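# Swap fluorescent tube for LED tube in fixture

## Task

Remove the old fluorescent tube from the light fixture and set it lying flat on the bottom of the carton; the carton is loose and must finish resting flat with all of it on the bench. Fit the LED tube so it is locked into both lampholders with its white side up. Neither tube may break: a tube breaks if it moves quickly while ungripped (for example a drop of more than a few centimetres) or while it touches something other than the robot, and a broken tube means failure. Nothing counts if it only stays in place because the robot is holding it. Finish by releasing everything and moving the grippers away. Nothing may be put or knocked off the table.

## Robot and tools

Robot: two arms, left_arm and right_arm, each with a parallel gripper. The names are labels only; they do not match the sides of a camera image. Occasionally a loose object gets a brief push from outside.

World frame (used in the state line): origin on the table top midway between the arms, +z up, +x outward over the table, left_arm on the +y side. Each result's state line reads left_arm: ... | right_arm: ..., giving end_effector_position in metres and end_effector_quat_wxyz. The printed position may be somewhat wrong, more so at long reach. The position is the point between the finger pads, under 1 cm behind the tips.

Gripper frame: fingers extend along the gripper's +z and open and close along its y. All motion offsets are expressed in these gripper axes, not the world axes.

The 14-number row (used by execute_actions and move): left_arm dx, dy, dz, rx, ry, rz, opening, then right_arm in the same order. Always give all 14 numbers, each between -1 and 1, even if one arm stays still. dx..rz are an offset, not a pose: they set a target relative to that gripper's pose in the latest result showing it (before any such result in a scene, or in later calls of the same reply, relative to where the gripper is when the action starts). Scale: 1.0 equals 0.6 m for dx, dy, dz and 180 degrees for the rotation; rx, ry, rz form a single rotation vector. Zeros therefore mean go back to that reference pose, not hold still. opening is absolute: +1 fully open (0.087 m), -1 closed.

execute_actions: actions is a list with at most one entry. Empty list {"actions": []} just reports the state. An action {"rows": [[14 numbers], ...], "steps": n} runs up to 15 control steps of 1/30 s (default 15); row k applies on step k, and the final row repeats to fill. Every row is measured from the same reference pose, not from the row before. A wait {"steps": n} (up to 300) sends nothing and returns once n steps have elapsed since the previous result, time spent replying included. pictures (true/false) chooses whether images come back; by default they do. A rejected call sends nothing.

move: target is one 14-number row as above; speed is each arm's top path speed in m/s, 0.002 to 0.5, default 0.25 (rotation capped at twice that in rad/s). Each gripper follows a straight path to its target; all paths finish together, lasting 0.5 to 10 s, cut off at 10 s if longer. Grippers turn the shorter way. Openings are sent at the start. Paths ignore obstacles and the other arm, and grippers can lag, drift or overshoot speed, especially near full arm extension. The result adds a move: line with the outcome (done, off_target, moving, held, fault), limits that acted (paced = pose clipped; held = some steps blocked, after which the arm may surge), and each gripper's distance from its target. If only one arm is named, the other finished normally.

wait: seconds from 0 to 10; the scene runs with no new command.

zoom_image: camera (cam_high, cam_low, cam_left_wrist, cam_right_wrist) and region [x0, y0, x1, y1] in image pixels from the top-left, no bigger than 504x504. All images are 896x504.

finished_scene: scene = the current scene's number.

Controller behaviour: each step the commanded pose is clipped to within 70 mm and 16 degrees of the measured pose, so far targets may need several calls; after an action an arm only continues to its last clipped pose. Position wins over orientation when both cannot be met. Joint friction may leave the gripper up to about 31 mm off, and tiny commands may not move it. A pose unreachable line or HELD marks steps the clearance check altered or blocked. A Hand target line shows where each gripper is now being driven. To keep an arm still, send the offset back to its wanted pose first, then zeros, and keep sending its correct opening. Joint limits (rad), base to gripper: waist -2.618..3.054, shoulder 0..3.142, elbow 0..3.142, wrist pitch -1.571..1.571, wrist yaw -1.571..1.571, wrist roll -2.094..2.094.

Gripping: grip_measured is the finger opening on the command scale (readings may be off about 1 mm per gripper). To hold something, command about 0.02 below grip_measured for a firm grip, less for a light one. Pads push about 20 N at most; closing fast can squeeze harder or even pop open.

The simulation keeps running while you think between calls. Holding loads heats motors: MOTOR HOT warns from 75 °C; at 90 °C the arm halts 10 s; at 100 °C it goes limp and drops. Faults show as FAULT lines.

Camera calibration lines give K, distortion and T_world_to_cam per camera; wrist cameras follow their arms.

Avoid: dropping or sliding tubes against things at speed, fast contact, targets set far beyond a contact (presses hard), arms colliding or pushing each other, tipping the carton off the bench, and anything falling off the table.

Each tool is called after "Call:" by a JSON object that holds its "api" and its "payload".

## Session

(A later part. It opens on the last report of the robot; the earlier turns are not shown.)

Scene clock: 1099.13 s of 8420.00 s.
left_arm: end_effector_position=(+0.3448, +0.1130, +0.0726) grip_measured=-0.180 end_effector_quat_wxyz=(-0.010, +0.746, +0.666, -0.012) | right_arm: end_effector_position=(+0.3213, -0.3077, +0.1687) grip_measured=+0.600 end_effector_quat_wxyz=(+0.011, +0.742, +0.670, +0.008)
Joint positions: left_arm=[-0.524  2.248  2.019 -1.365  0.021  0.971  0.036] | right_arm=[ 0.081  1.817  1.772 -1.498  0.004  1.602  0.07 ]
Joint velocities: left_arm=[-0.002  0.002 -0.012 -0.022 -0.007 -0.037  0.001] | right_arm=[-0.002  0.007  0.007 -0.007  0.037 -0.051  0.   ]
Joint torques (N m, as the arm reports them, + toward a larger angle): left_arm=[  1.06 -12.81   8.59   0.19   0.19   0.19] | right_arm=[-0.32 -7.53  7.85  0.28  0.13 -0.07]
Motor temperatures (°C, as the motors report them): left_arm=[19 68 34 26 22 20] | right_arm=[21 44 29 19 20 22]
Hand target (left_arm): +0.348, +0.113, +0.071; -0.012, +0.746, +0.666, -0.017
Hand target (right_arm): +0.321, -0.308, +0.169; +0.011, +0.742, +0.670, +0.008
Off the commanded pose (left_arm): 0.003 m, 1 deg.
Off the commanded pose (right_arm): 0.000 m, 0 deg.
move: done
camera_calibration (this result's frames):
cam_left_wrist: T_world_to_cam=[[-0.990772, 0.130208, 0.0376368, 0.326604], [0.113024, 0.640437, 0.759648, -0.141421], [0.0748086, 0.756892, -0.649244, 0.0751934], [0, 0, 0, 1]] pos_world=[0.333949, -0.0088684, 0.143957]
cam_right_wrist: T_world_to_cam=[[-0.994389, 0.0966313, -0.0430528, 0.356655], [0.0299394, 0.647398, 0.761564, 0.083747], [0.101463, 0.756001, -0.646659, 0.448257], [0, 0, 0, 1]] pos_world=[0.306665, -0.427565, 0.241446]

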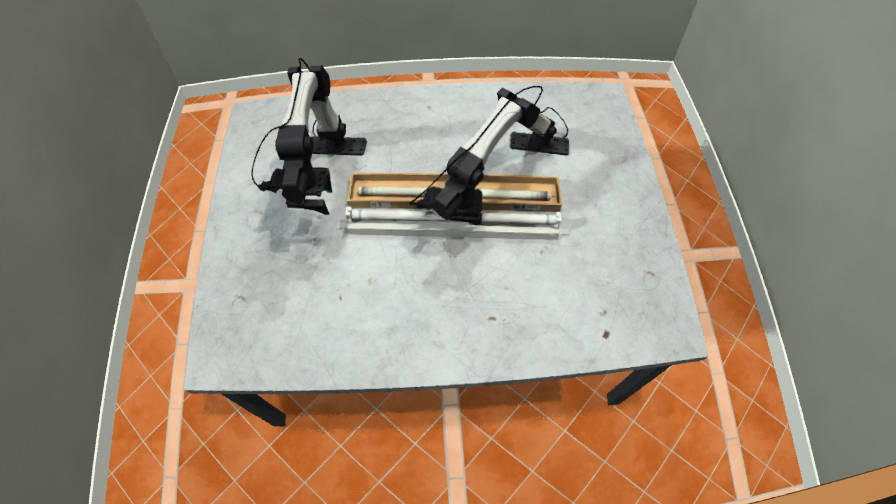

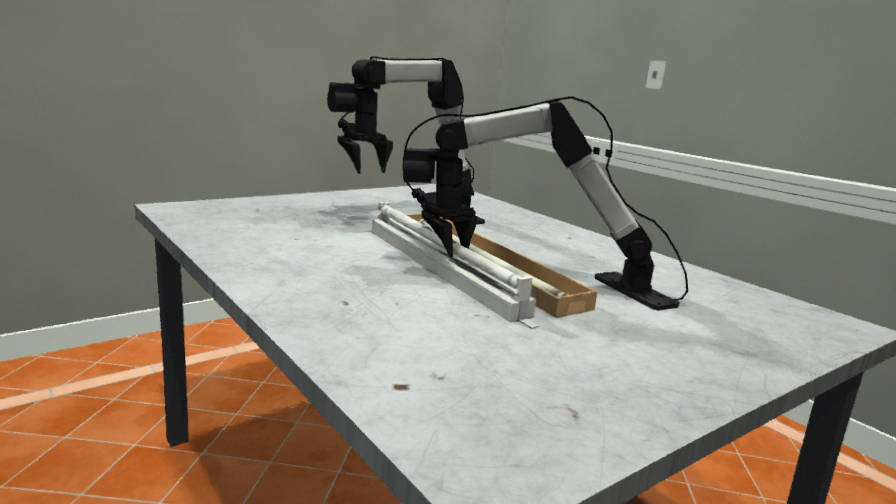

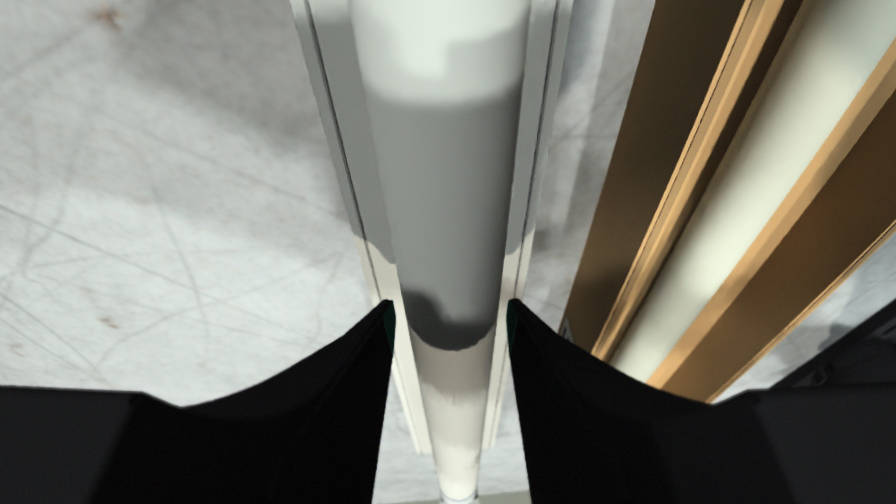

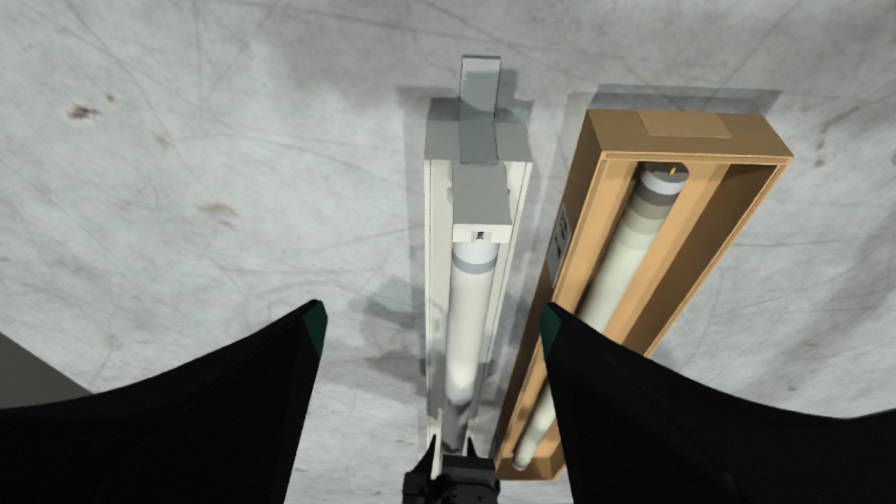

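Call:
{"api": "execute_actions", "payload": {"actions": []}}

Scene clock: 1114.97 s of 8420.00 s.
left_arm: end_effector_position=(+0.3445, +0.1132, +0.0727) grip_measured=-0.180 end_effector_quat_wxyz=(-0.011, +0.746, +0.666, -0.012) | right_arm: end_effector_position=(+0.3213, -0.3077, +0.1687) grip_measured=+0.600 end_effector_quat_wxyz=(+0.011, +0.742, +0.670, +0.008)
Joint positions: left_arm=[-0.524  2.248  2.02  -1.367  0.022  0.972  0.036] | right_arm=[ 0.081  1.817  1.772 -1.498  0.004  1.602  0.07 ]
Joint velocities: left_arm=[ 0.012 -0.007  0.002 -0.022  0.007 -0.007  0.001] | right_arm=[ 0.002  0.017 -0.002  0.066 -0.051  0.022  0.   ]
Joint torques (N m, as the arm reports them, + toward a larger angle): left_arm=[  1.05 -12.81   8.58   0.2    0.18   0.19] | right_arm=[-0.4  -7.5   7.89  0.33  0.15 -0.04]
Motor temperatures (°C, as the motors report them): left_arm=[19 67 36 25 22 20] | right_arm=[21 44 29 19 20 22]
Hand target (left_arm): +0.348, +0.113, +0.072; -0.012, +0.746, +0.666, -0.017
Hand target (right_arm): +0.321, -0.308, +0.169; +0.011, +0.742, +0.670, +0.008
Off the commanded pose (left_arm): 0.003 m, 1 deg.
Off the commanded pose (right_arm): 0.000 m, 0 deg.
Steps of this call (steps 1 to 90: nothing new was sent; then 12.83 s passed at rest). Readings (end_effector_position):
1: left_arm (+0.3448, +0.1130, +0.0727) | right_arm (+0.3213, -0.3077, +0.1687)
2: left_arm (+0.3447, +0.1131, +0.0727) | right_arm (+0.3213, -0.3077, +0.1687)
4: left_arm (+0.3446, +0.1131, +0.0727) | right_arm (+0.3213, -0.3077, +0.1687)
8: left_arm (+0.3445, +0.1131, +0.0727) | right_arm (+0.3213, -0.3077, +0.1687)
90: the state above
camera_calibration (this result's frames):
cam_left_wrist: T_world_to_cam=[[-0.99062, 0.130929, 0.0391164, 0.326033], [0.114572, 0.639831, 0.759927, -0.142095], [0.0744683, 0.757281, -0.64883, 0.0751945], [0, 0, 0, 1]] pos_world=[0.333655, -0.00871355, 0.144017]
cam_right_wrist: T_world_to_cam=[[-0.994389, 0.0966313, -0.0430528, 0.356655], [0.0299394, 0.647398, 0.761564, 0.083747], [0.101463, 0.756001, -0.646659, 0.448257], [0, 0, 0, 1]] pos_world=[0.306665, -0.427565, 0.241446]

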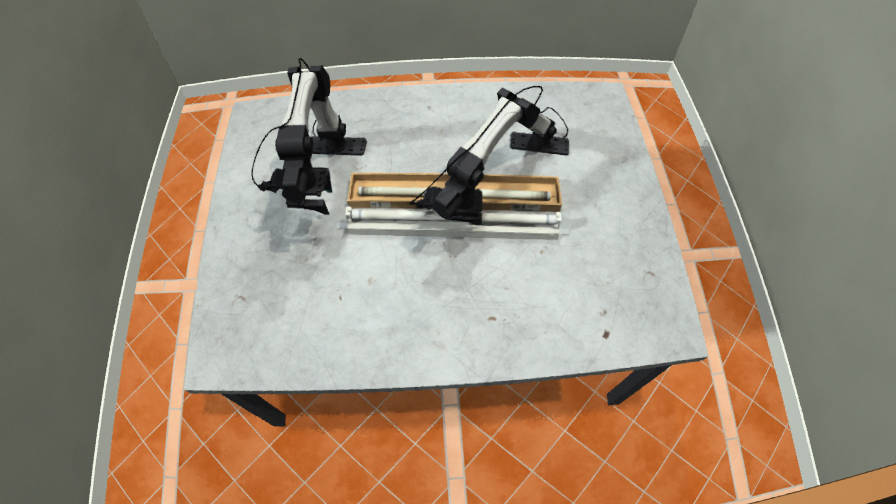

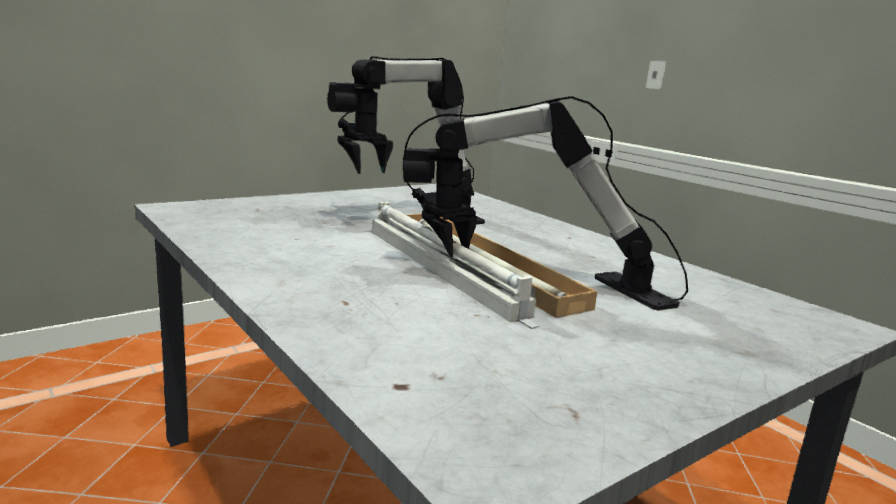

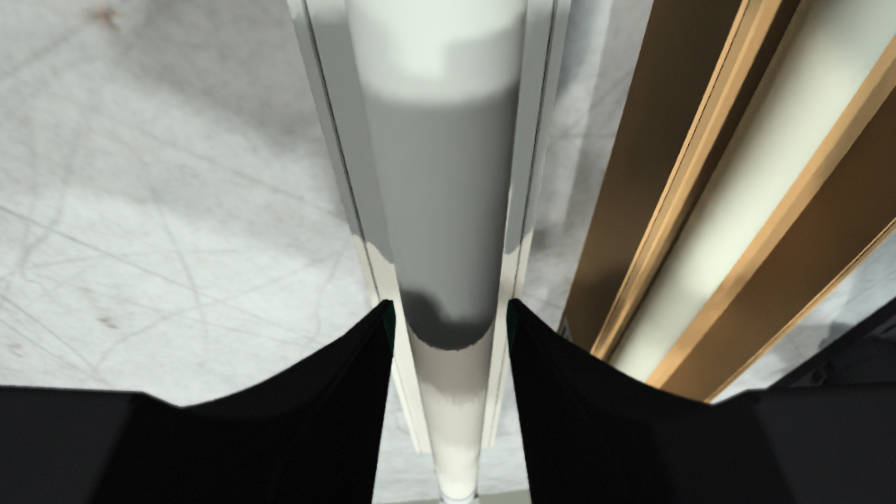

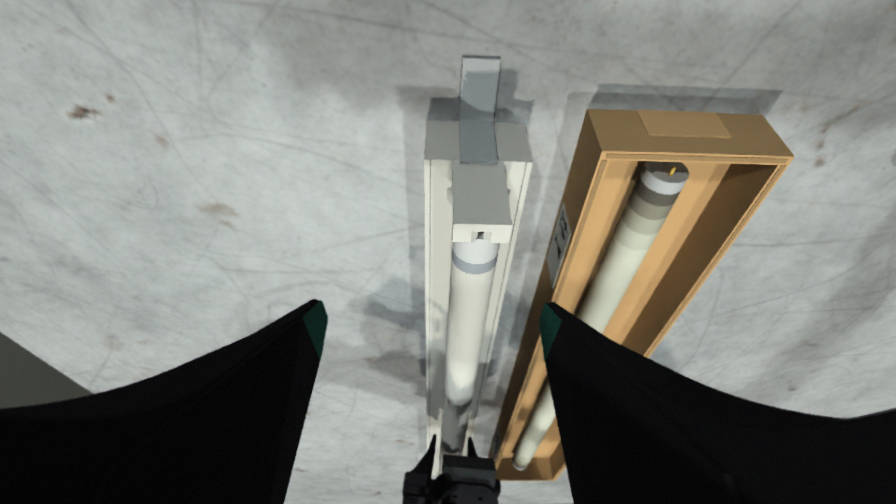

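Call:
{"api": "execute_actions", "payload": {"actions": [{"rows": [[0,0,0,0,0,0,-0.25,0,0,0,0,0,0,0.6],[0,0,0,0,0,0,-0.30,0,0,0,0,0,0,0.6],[0,0,0,0,0,0,-0.35,0,0,0,0,0,0,0.6],[0,0,0,0,0,0,-0.39,0,0,0,0,0,0,0.6],[0,0,0,0,0,0,-0.42,0,0,0,0,0,0,0.6],[0,0,0,0,0,0,-0.44,0,0,0,0,0,0,0.6],[0,0,0,0,0,0,-0.45,0,0,0,0,0,0,0.6],[0,0,0,0,0,0,-0.46,0,0,0,0,0,0,0.6],[0,0,0,0,0,0,-0.465,0,0,0,0,0,0,0.6],[0,0,0,0,0,0,-0.47,0,0,0,0,0,0,0.6],[0,0,0,0,0,0,-0.475,0,0,0,0,0,0,0.6],[0,0,0,0,0,0,-0.48,0,0,0,0,0,0,0.6],[0,0,0,0,0,0,-0.485,0,0,0,0,0,0,0.6],[0,0,0,0,0,0,-0.49,0,0,0,0,0,0,0.6],[0,0,0,0,0,0,-0.49,0,0,0,0,0,0,0.6]], "steps": 15}], "pictures": false}}

Call:
{"api": "move", "payload": {"target": [0,0,0,-0.15,0,0,-0.49,0,0,0,0,0,0,0.6], "speed": 0.1}}

Scene clock: 1127.47 s of 8420.00 s.
left_arm: end_effector_position=(+0.3445, +0.1132, +0.0727) grip_measured=-0.466 end_effector_quat_wxyz=(-0.011, +0.746, +0.666, -0.012) | right_arm: end_effector_position=(+0.3213, -0.3077, +0.1687) grip_measured=+0.600 end_effector_quat_wxyz=(+0.011, +0.742, +0.670, +0.008)
Joint positions: left_arm=[-0.524  2.248  2.02  -1.367  0.022  0.972  0.023] | right_arm=[ 0.081  1.817  1.772 -1.498  0.004  1.602  0.07 ]
Joint velocities: left_arm=[-0.007 -0.012  0.002  0.007  0.037 -0.037 -0.   ] | right_arm=[ 0.002  0.027 -0.007  0.007  0.051  0.066  0.   ]
Joint torques (N m, as the arm reports them, + toward a larger angle): left_arm=[  0.39 -14.38   6.71   0.31   0.07   0.11] | right_arm=[-0.37 -7.5   7.83  0.29  0.12 -0.06]
Motor temperatures (°C, as the motors report them): left_arm=[19 67 37 24 22 20] | right_arm=[21 43 29 19 20 22]
Hand target (left_arm): +0.344, +0.113, +0.073; -0.011, +0.746, +0.666, -0.012
Hand target (right_arm): +0.321, -0.308, +0.169; +0.011, +0.742, +0.670, +0.008
Off the commanded pose (left_arm): 0.000 m, 0 deg.
Off the commanded pose (right_arm): 0.000 m, 0 deg.
Steps of this call (steps 1 to 90: nothing new was sent; then 9.00 s passed at rest; steps 91 to 105: all 15 steps of this action). Readings (end_effector_position):
91: left_arm (+0.3445, +0.1132, +0.0727) | right_arm (+0.3213, -0.3077, +0.1687)
92: left_arm (+0.3445, +0.1132, +0.0727) | right_arm (+0.3213, -0.3077, +0.1687)
94: left_arm (+0.3445, +0.1132, +0.0727) | right_arm (+0.3213, -0.3077, +0.1687)
98: left_arm (+0.3445, +0.1132, +0.0727) | right_arm (+0.3213, -0.3077, +0.1687)
105: the state above

Scene clock: 1130.37 s of 8420.00 s.
left_arm: end_effector_position=(+0.3465, +0.1120, +0.0748) grip_measured=-0.466 end_effector_quat_wxyz=(+0.157, +0.727, +0.654, +0.139) | right_arm: end_effector_position=(+0.3213, -0.3077, +0.1687) grip_measured=+0.600 end_effector_quat_wxyz=(+0.011, +0.742, +0.670, +0.008)
Joint positions: left_arm=[-0.64   1.91   1.441 -0.775 -0.272  0.893  0.023] | right_arm=[ 0.081  1.817  1.772 -1.498  0.004  1.602  0.07 ]
Joint velocities: left_arm=[-0.002 -0.007 -0.012  0.051 -0.051  0.022 -0.001] | right_arm=[-0.007 -0.002 -0.012  0.037 -0.007 -0.007 -0.001]
Joint torques (N m, as the arm reports them, + toward a larger angle): left_arm=[ -0.35 -12.85   5.32   1.26  -0.25   0.02] | right_arm=[-0.26 -7.47  7.86  0.31  0.13 -0.06]
Motor temperatures (°C, as the motors report them): left_arm=[19 67 36 24 22 20] | right_arm=[21 43 29 19 20 22]
Hand target (left_arm): +0.344, +0.113, +0.075; +0.161, +0.727, +0.652, +0.145
Hand target (right_arm): +0.321, -0.308, +0.169; +0.011, +0.742, +0.670, +0.008
Off the commanded pose (left_arm): 0.003 m, 1 deg.
Off the commanded pose (right_arm): 0.000 m, 0 deg.
move: done
camera_calibration (this result's frames):
cam_left_wrist: T_world_to_cam=[[-0.908007, 0.113636, -0.40325, 0.334491], [-0.226917, 0.675713, 0.701371, -0.02445], [0.352182, 0.728354, -0.587766, -0.0202375], [0, 0, 0, 1]] pos_world=[0.305299, -0.00674894, 0.140137]
cam_right_wrist: T_world_to_cam=[[-0.994389, 0.0966313, -0.0430528, 0.356655], [0.0299394, 0.647398, 0.761564, 0.083747], [0.101463, 0.756001, -0.646659, 0.448257], [0, 0, 0, 1]] pos_world=[0.306665, -0.427565, 0.241446]

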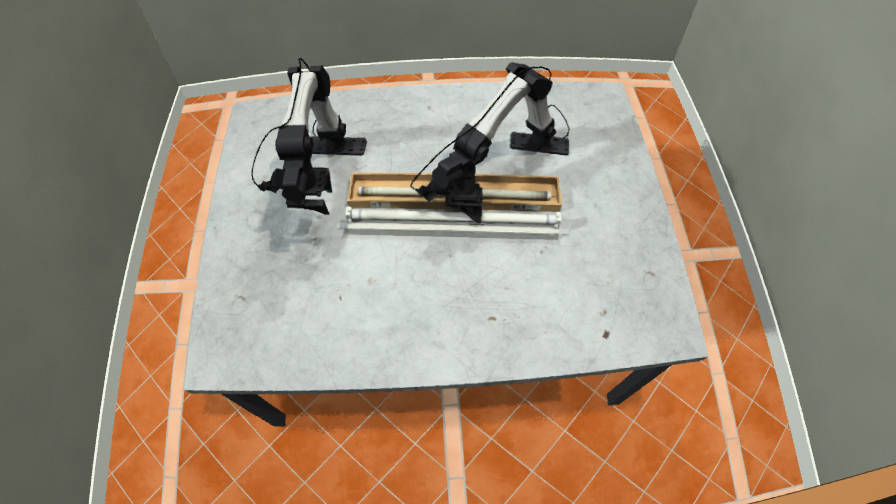

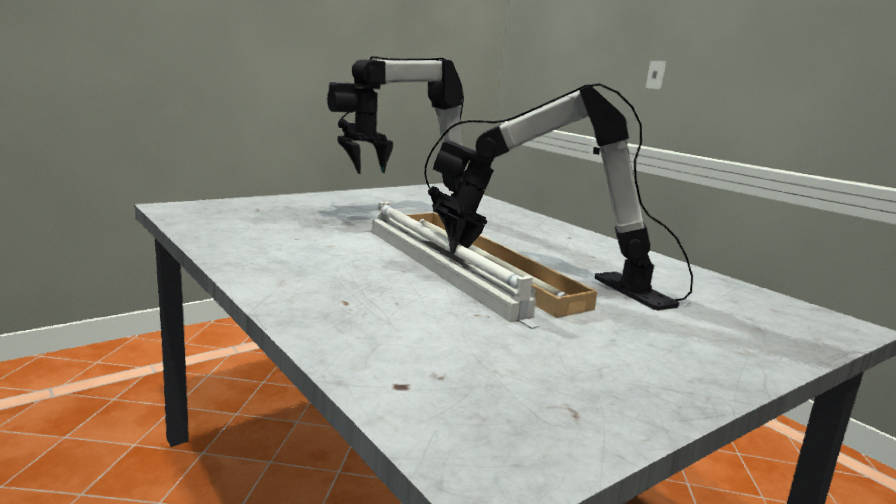

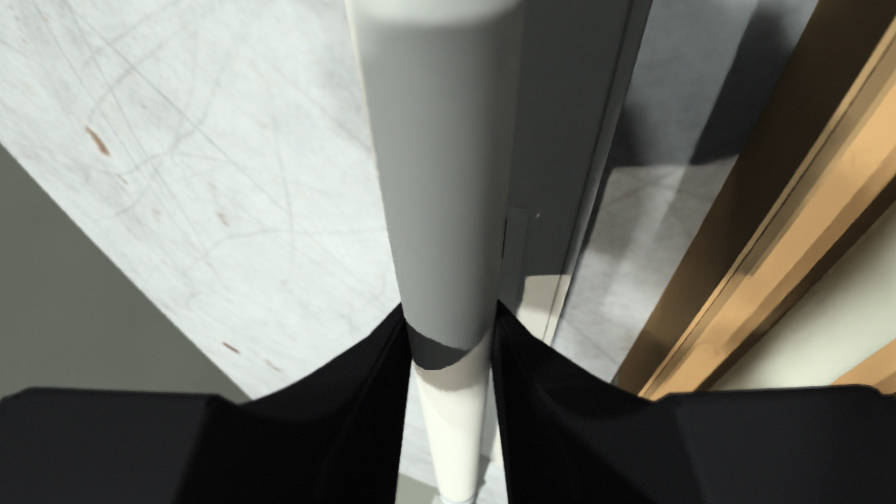

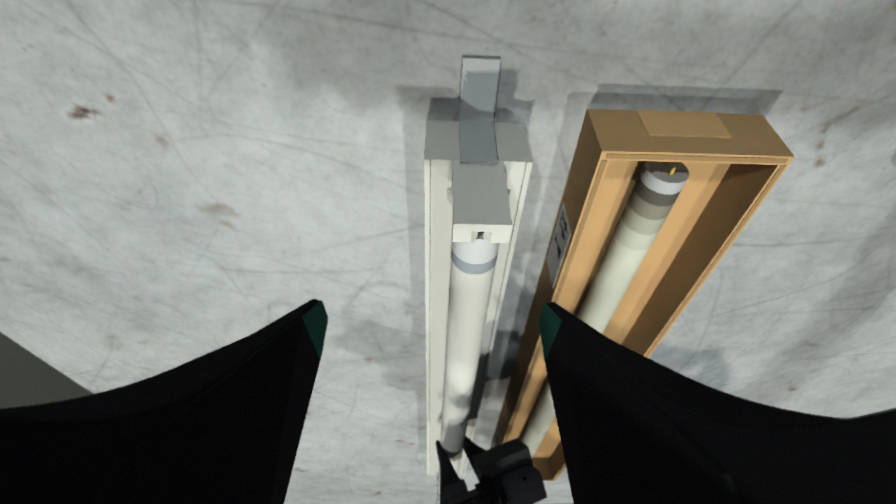

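Call:
{"api": "move", "payload": {"target": [0.0015,-0.003,-0.001,-0.15,0,0,-0.49,0,0,0,0,0,0,0.6], "speed": 0.1}}

Scene clock: 1145.13 s of 8420.00 s.
left_arm: end_effector_position=(+0.3468, +0.1116, +0.0770) grip_measured=-0.467 end_effector_quat_wxyz=(+0.317, +0.667, +0.610, +0.287) | right_arm: end_effector_position=(+0.3213, -0.3077, +0.1687) grip_measured=+0.600 end_effector_quat_wxyz=(+0.011, +0.742, +0.670, +0.008)
Joint positions: left_arm=[-0.771  1.763  1.    -0.14  -0.63   0.924  0.023] | right_arm=[ 0.081  1.817  1.772 -1.498  0.004  1.602  0.07 ]
Joint velocities: left_arm=[-0.007 -0.002 -0.017  0.007 -0.022 -0.066 -0.   ] | right_arm=[-0.012 -0.007  0.007 -0.051  0.037 -0.007  0.   ]
Joint torques (N m, as the arm reports them, + toward a larger angle): left_arm=[ -0.04 -10.87   5.05   1.8   -0.3    0.09] | right_arm=[-0.37 -7.57  7.84  0.31  0.12 -0.05]
Motor temperatures (°C, as the motors report them): left_arm=[19 67 35 25 22 20] | right_arm=[21 43 29 19 20 22]
Hand target (left_arm): +0.343, +0.113, +0.076; +0.319, +0.669, +0.606, +0.289
Hand target (right_arm): +0.321, -0.308, +0.169; +0.011, +0.742, +0.670, +0.008
Off the commanded pose (left_arm): 0.004 m, 1 deg.
Off the commanded pose (right_arm): 0.000 m, 0 deg.
After step 90, 9.10 s passed at rest.
move: done
camera_calibration (this result's frames):
cam_left_wrist: T_world_to_cam=[[-0.635472, 0.071954, -0.768764, 0.273979], [-0.519391, 0.69688, 0.494562, 0.0893457], [0.571322, 0.71357, -0.405475, -0.107127], [0, 0, 0, 1]] pos_world=[0.281715, -0.00553452, 0.123001]
cam_right_wrist: T_world_to_cam=[[-0.994389, 0.0966313, -0.0430528, 0.356655], [0.0299394, 0.647398, 0.761564, 0.083747], [0.101463, 0.756001, -0.646659, 0.448257], [0, 0, 0, 1]] pos_world=[0.306665, -0.427565, 0.241446]

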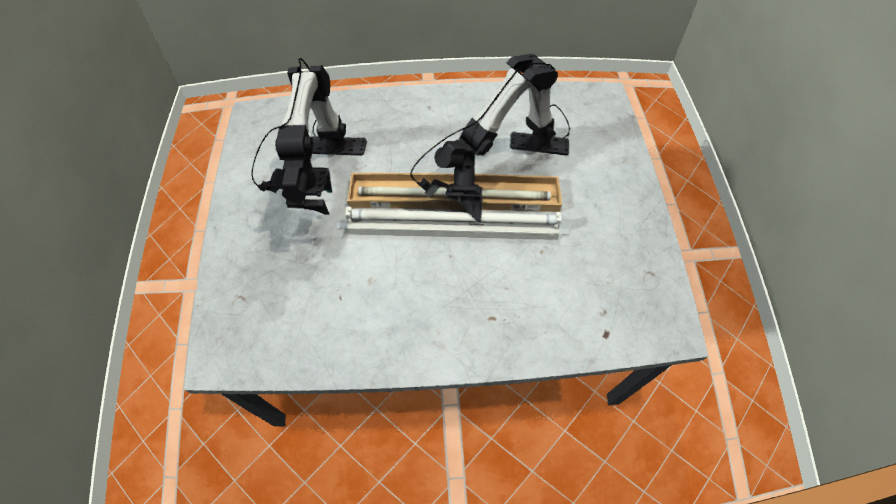

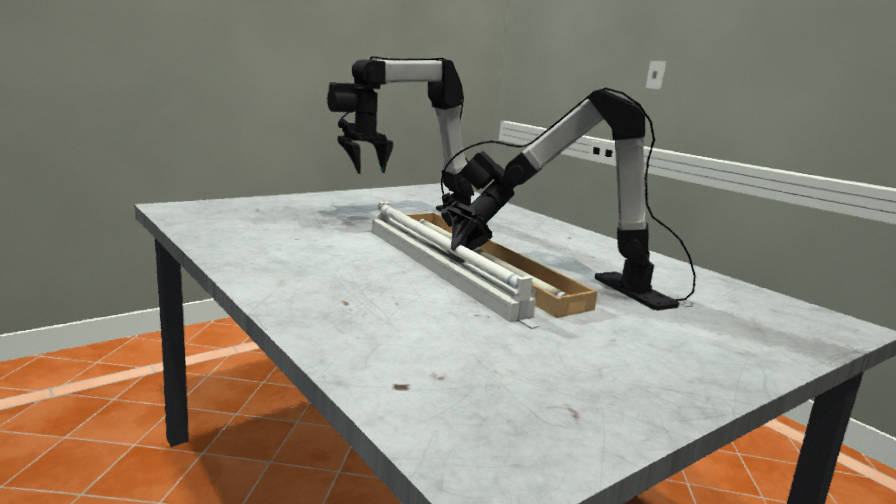

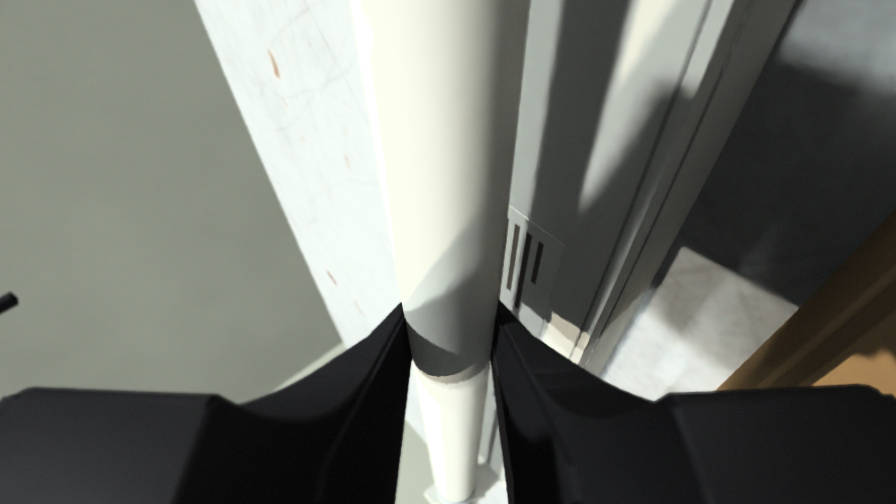

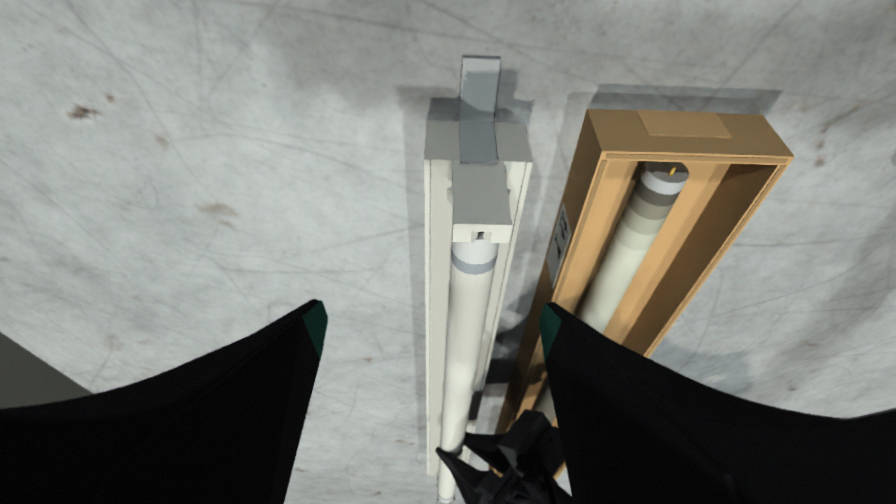

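Call:
{"api": "zoom_image", "payload": {"camera": "cam_left_wrist", "region": [330, 0, 600, 504]}}

Call:
{"api": "zoom_image", "payload": {"camera": "cam_right_wrist", "region": [430, 190, 540, 300]}}

Region (330, 0, 600, 504) of cam_left_wrist's 896x504 image, scaled by 1.000; it fills the left 270 columns of this view, and the rest is white.

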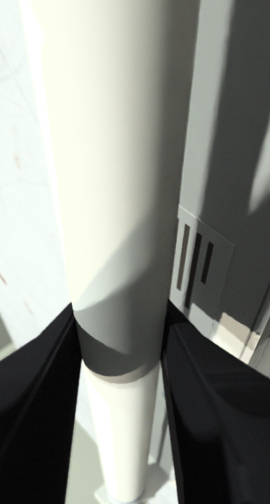

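Region (430, 190, 540, 300) of cam_right_wrist's 896x504 image, scaled by 4.582, with more detail than that image has.

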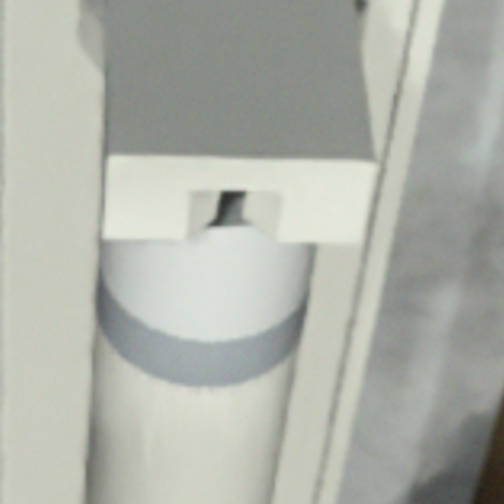

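Call:
{"api": "zoom_image", "payload": {"camera": "cam_low", "region": [460, 240, 550, 310]}}

Call:
{"api": "zoom_image", "payload": {"camera": "cam_left_wrist", "region": [400, 300, 560, 504]}}

Region (460, 240, 550, 310) of cam_low's 896x504 image, scaled by 5.600, with more detail than that image has.

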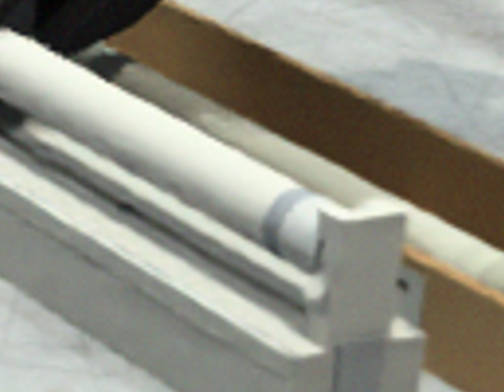

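Region (400, 300, 560, 504) of cam_left_wrist's 896x504 image, scaled by 2.471, with more detail than that image has; it fills the left 395 columns of this view, and the rest is white.

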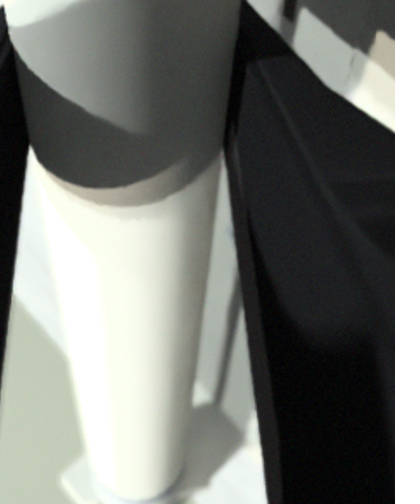

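Call:
{"api": "move", "payload": {"target": [0.001,-0.003,-0.001,-0.045,0,0,-0.49,0,0,0,0,0,0,0.6], "speed": 0.05}}

Scene clock: 1182.47 s of 8420.00 s.
left_arm: end_effector_position=(+0.3466, +0.1117, +0.0779) grip_measured=-0.467 end_effector_quat_wxyz=(+0.357, +0.645, +0.593, +0.323) | right_arm: end_effector_position=(+0.3213, -0.3077, +0.1687) grip_measured=+0.600 end_effector_quat_wxyz=(+0.011, +0.742, +0.670, +0.008)
Joint positions: left_arm=[-0.8    1.763  0.898  0.071 -0.721  0.971  0.023] | right_arm=[ 0.081  1.817  1.772 -1.498  0.004  1.602  0.07 ]
Joint velocities: left_arm=[-0.002  0.002 -0.012 -0.022  0.007 -0.007 -0.002] | right_arm=[ 0.002  0.012 -0.007  0.051  0.022 -0.051  0.   ]
Joint torques (N m, as the arm reports them, + toward a larger angle): left_arm=[-0.17 -9.24  5.17  2.04 -0.45  0.1 ] | right_arm=[-0.38 -7.51  7.89  0.32  0.12 -0.07]
Motor temperatures (°C, as the motors report them): left_arm=[19 63 34 28 22 20] | right_arm=[21 43 29 19 20 22]
Hand target (left_arm): +0.345, +0.112, +0.076; +0.362, +0.642, +0.590, +0.330
Hand target (right_arm): +0.321, -0.308, +0.169; +0.011, +0.742, +0.670, +0.008
Off the commanded pose (left_arm): 0.002 m, 1 deg.
Off the commanded pose (right_arm): 0.000 m, 0 deg.
After step 90, 32.70 s passed at rest.
move: done
camera_calibration (this result's frames):
cam_left_wrist: T_world_to_cam=[[-0.538419, 0.0590384, -0.840606, 0.24796], [-0.576611, 0.701633, 0.418605, 0.114003], [0.614511, 0.710088, -0.343731, -0.126142], [0, 0, 0, 1]] pos_world=[0.276758, -0.00505529, 0.117356]
cam_right_wrist: T_world_to_cam=[[-0.994389, 0.0966313, -0.0430528, 0.356655], [0.0299394, 0.647398, 0.761564, 0.083747], [0.101463, 0.756001, -0.646659, 0.448257], [0, 0, 0, 1]] pos_world=[0.306665, -0.427565, 0.241446]

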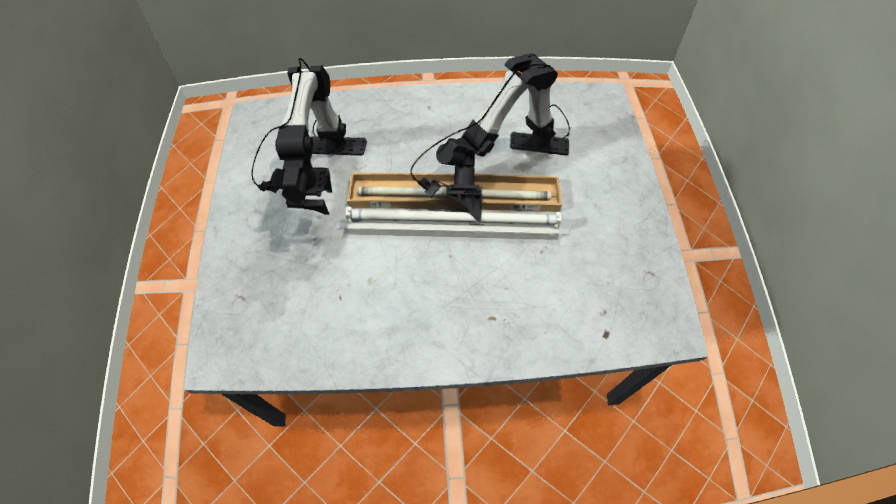

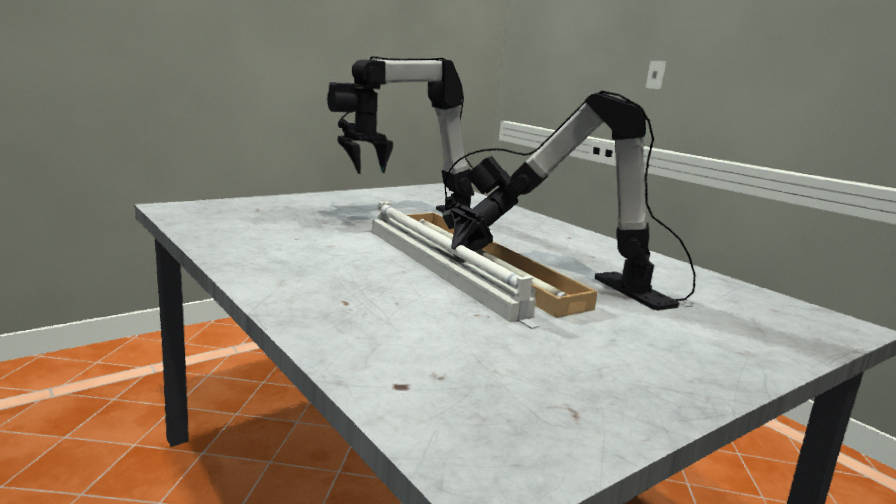

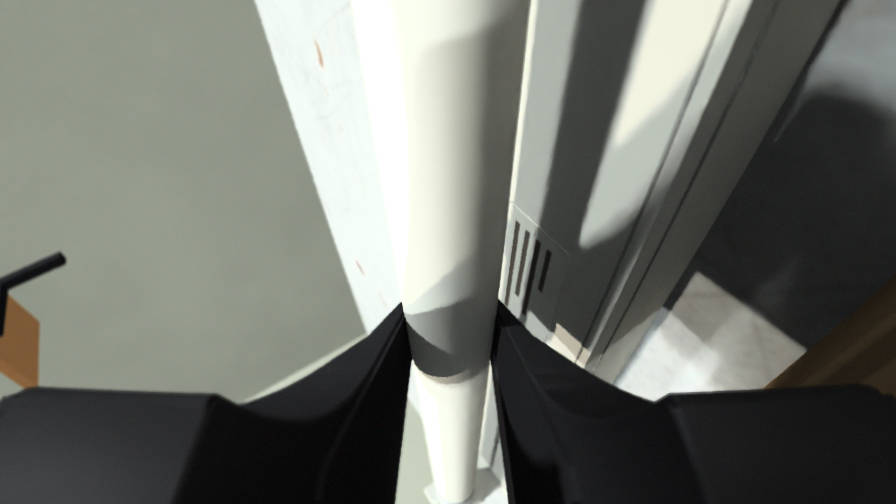

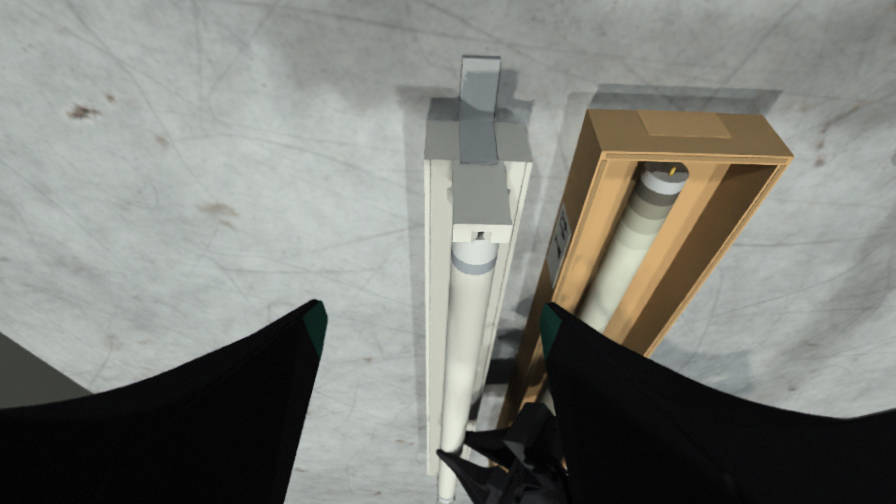

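Call:
{"api": "zoom_image", "payload": {"camera": "cam_left_wrist", "region": [440, 60, 600, 320]}}

Call:
{"api": "zoom_image", "payload": {"camera": "cam_low", "region": [470, 250, 530, 300]}}

Region (440, 60, 600, 320) of cam_left_wrist's 896x504 image, scaled by 1.938, with more detail than that image has; it fills the left 310 columns of this view, and the rest is white.

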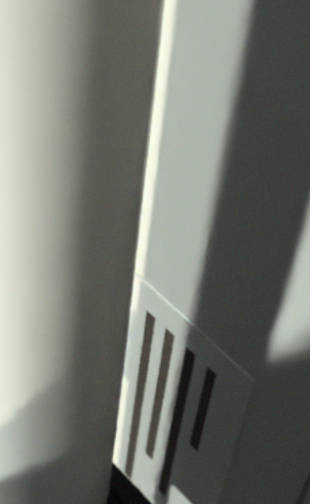

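Region (470, 250, 530, 300) of cam_low's 896x504 image, scaled by 8.400, with more detail than that image has.

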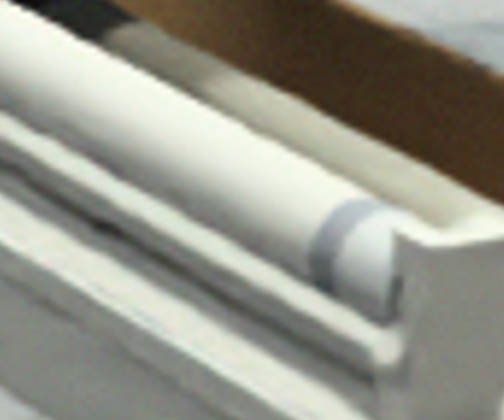

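Call:
{"api": "execute_actions", "payload": {"actions": [{"rows": [[0,0,0,0,0,0,-0.49,0,0,0,0,0,0,0.6],[0,0,0,0,0,0,-0.49,0,0,0,0,0,0,0.6],[0,0,0,0,0,0,-0.48,0,0,0,0,0,0,0.6],[0,0,0,0,0,0,-0.47,0,0,0,0,0,0,0.6],[0,0,0,0,0,0,-0.46,0,0,0,0,0,0,0.6],[0,0,0,0,0,0,-0.45,0,0,0,0,0,0,0.6],[0,0,0,0,0,0,-0.43,0,0,0,0,0,0,0.6],[0,0,0,0,0,0,-0.40,0,0,0,0,0,0,0.6],[0,0,0,0,0,0,-0.36,0,0,0,0,0,0,0.6],[0,0,0,0,0,0,-0.32,0,0,0,0,0,0,0.6],[0,0,0,0,0,0,-0.28,0,0,0,0,0,0,0.6],[0,0,0,0,0,0,-0.25,0,0,0,0,0,0,0.6],[0,0,0,0,0,0,-0.25,0,0,0,0,0,0,0.6],[0,0,0,0,0,0,-0.25,0,0,0,0,0,0,0.6],[0,0,0,0,0,0,-0.25,0,0,0,0,0,0,0.6]], "steps": 15}], "pictures": false}}

Call:
{"api": "move", "payload": {"target": [0,0,-0.09,0,0,0,-0.25,0,0,0,0,0,0,0.6], "speed": 0.05}}

Scene clock: 1260.83 s of 8420.00 s.
left_arm: end_effector_position=(+0.3465, +0.1117, +0.0777) grip_measured=-0.251 end_effector_quat_wxyz=(+0.357, +0.645, +0.593, +0.323) | right_arm: end_effector_position=(+0.3213, -0.3077, +0.1687) grip_measured=+0.600 end_effector_quat_wxyz=(+0.011, +0.742, +0.670, +0.008)
Joint positions: left_arm=[-0.8    1.763  0.897  0.072 -0.721  0.972  0.033] | right_arm=[ 0.081  1.817  1.772 -1.498  0.004  1.602  0.07 ]
Joint velocities: left_arm=[-0.012 -0.007  0.012  0.007 -0.022 -0.007  0.001] | right_arm=[-0.002  0.007 -0.007  0.007 -0.066  0.022  0.   ]
Joint torques (N m, as the arm reports them, + toward a larger angle): left_arm=[ 0.41 -9.53  6.88  1.77 -0.25  0.02] | right_arm=[-0.42 -7.5   7.92  0.32  0.14 -0.05]
Motor temperatures (°C, as the motors report them): left_arm=[19 56 32 33 22 20] | right_arm=[21 42 29 19 20 22]
Hand target (left_arm): +0.347, +0.112, +0.078; +0.357, +0.645, +0.593, +0.323
Hand target (right_arm): +0.321, -0.308, +0.169; +0.011, +0.742, +0.670, +0.008
Off the commanded pose (left_arm): 0.000 m, 0 deg.
Off the commanded pose (right_arm): 0.000 m, 0 deg.
Steps of this call (steps 1 to 90: nothing new was sent; then 74.87 s passed at rest; steps 91 to 105: all 15 steps of this action). Readings (end_effector_position):
91: left_arm (+0.3465, +0.1118, +0.0777) | right_arm (+0.3213, -0.3077, +0.1687)
92: left_arm (+0.3465, +0.1117, +0.0777) | right_arm (+0.3213, -0.3077, +0.1687)
94: left_arm (+0.3465, +0.1117, +0.0777) | right_arm (+0.3213, -0.3077, +0.1687)
98: left_arm (+0.3465, +0.1117, +0.0777) | right_arm (+0.3213, -0.3077, +0.1687)
105: the state above

Scene clock: 1262.60 s of 8420.00 s.
left_arm: end_effector_position=(+0.3063, +0.1117, +0.1073) grip_measured=-0.250 end_effector_quat_wxyz=(+0.360, +0.645, +0.594, +0.319) | right_arm: end_effector_position=(+0.3213, -0.3077, +0.1687) grip_measured=+0.600 end_effector_quat_wxyz=(+0.011, +0.742, +0.670, +0.008)
Joint positions: left_arm=[-0.908  1.626  0.897 -0.134 -0.786  0.86   0.033] | right_arm=[ 0.081  1.817  1.772 -1.498  0.004  1.602  0.07 ]
Joint velocities: left_arm=[-0.007 -0.002 -0.007 -0.066 -0.11   0.007 -0.001] | right_arm=[-0.017  0.007  0.007  0.022 -0.022 -0.037  0.001]
Joint torques (N m, as the arm reports them, + toward a larger angle): left_arm=[-0.33 -9.87  5.85  1.59 -0.43 -0.04] | right_arm=[-0.39 -7.48  7.74  0.3   0.13 -0.08]
Motor temperatures (°C, as the motors report them): left_arm=[19 56 32 33 22 20] | right_arm=[21 42 29 19 20 22]
Hand target (left_arm): +0.301, +0.116, +0.107; +0.357, +0.646, +0.593, +0.322
Hand target (right_arm): +0.321, -0.308, +0.169; +0.011, +0.742, +0.670, +0.008
Off the commanded pose (left_arm): 0.007 m, 1 deg.
Off the commanded pose (right_arm): 0.000 m, 0 deg.
move: done
camera_calibration (this result's frames):
cam_left_wrist: T_world_to_cam=[[-0.539973, 0.0524634, -0.840046, 0.252204], [-0.573494, 0.707587, 0.412827, 0.0774105], [0.616064, 0.704676, -0.35199, -0.0902391], [0, 0, 0, 1]] pos_world=[0.236171, -0.00441678, 0.148143]
cam_right_wrist: T_world_to_cam=[[-0.994389, 0.0966313, -0.0430528, 0.356655], [0.0299394, 0.647398, 0.761564, 0.083747], [0.101463, 0.756001, -0.646659, 0.448257], [0, 0, 0, 1]] pos_world=[0.306665, -0.427565, 0.241446]

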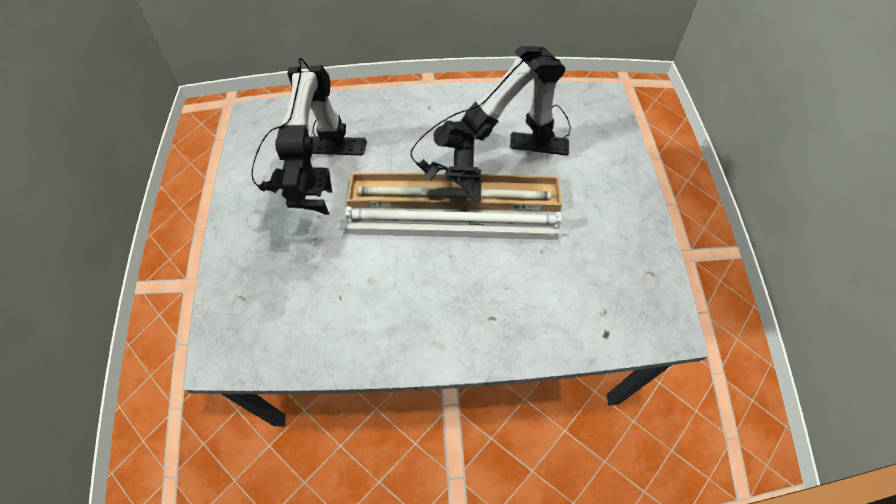

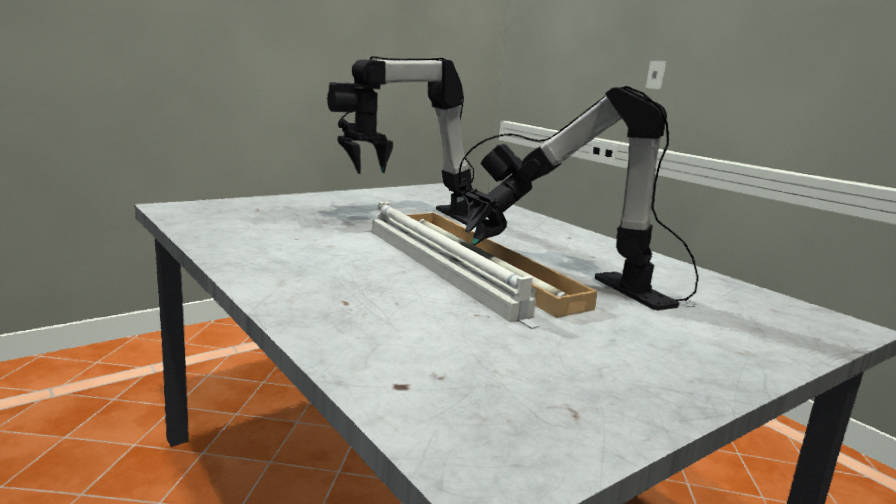

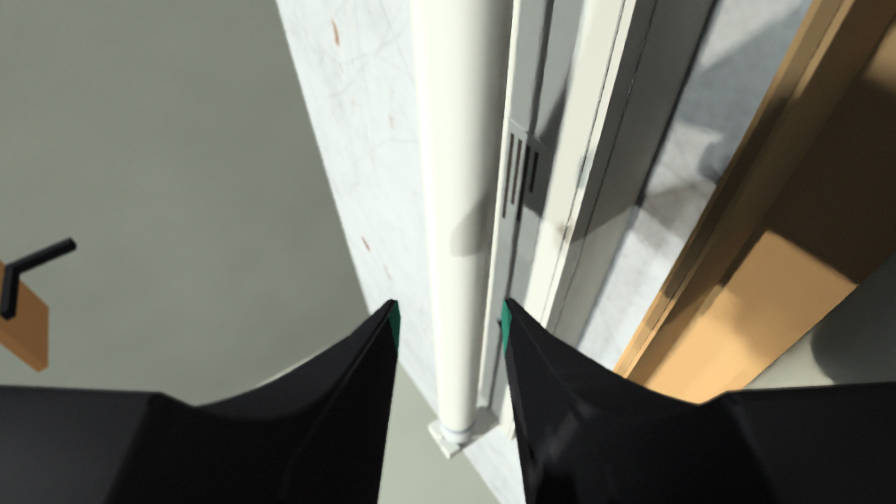

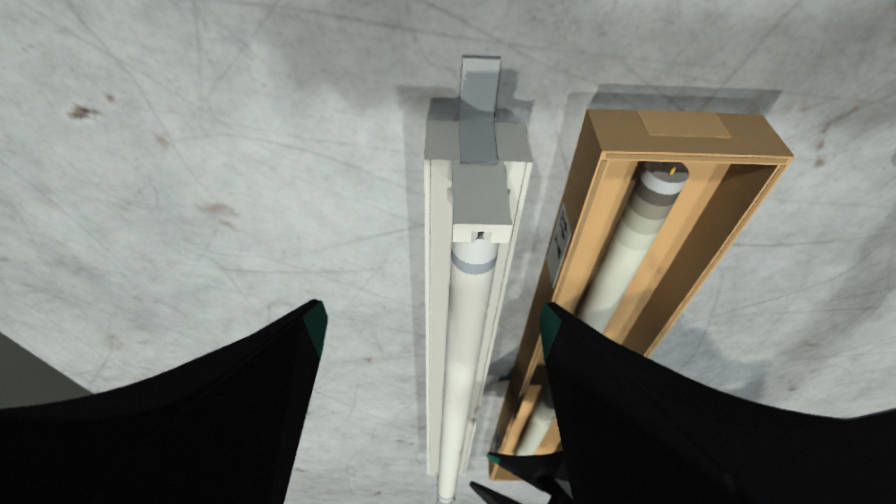

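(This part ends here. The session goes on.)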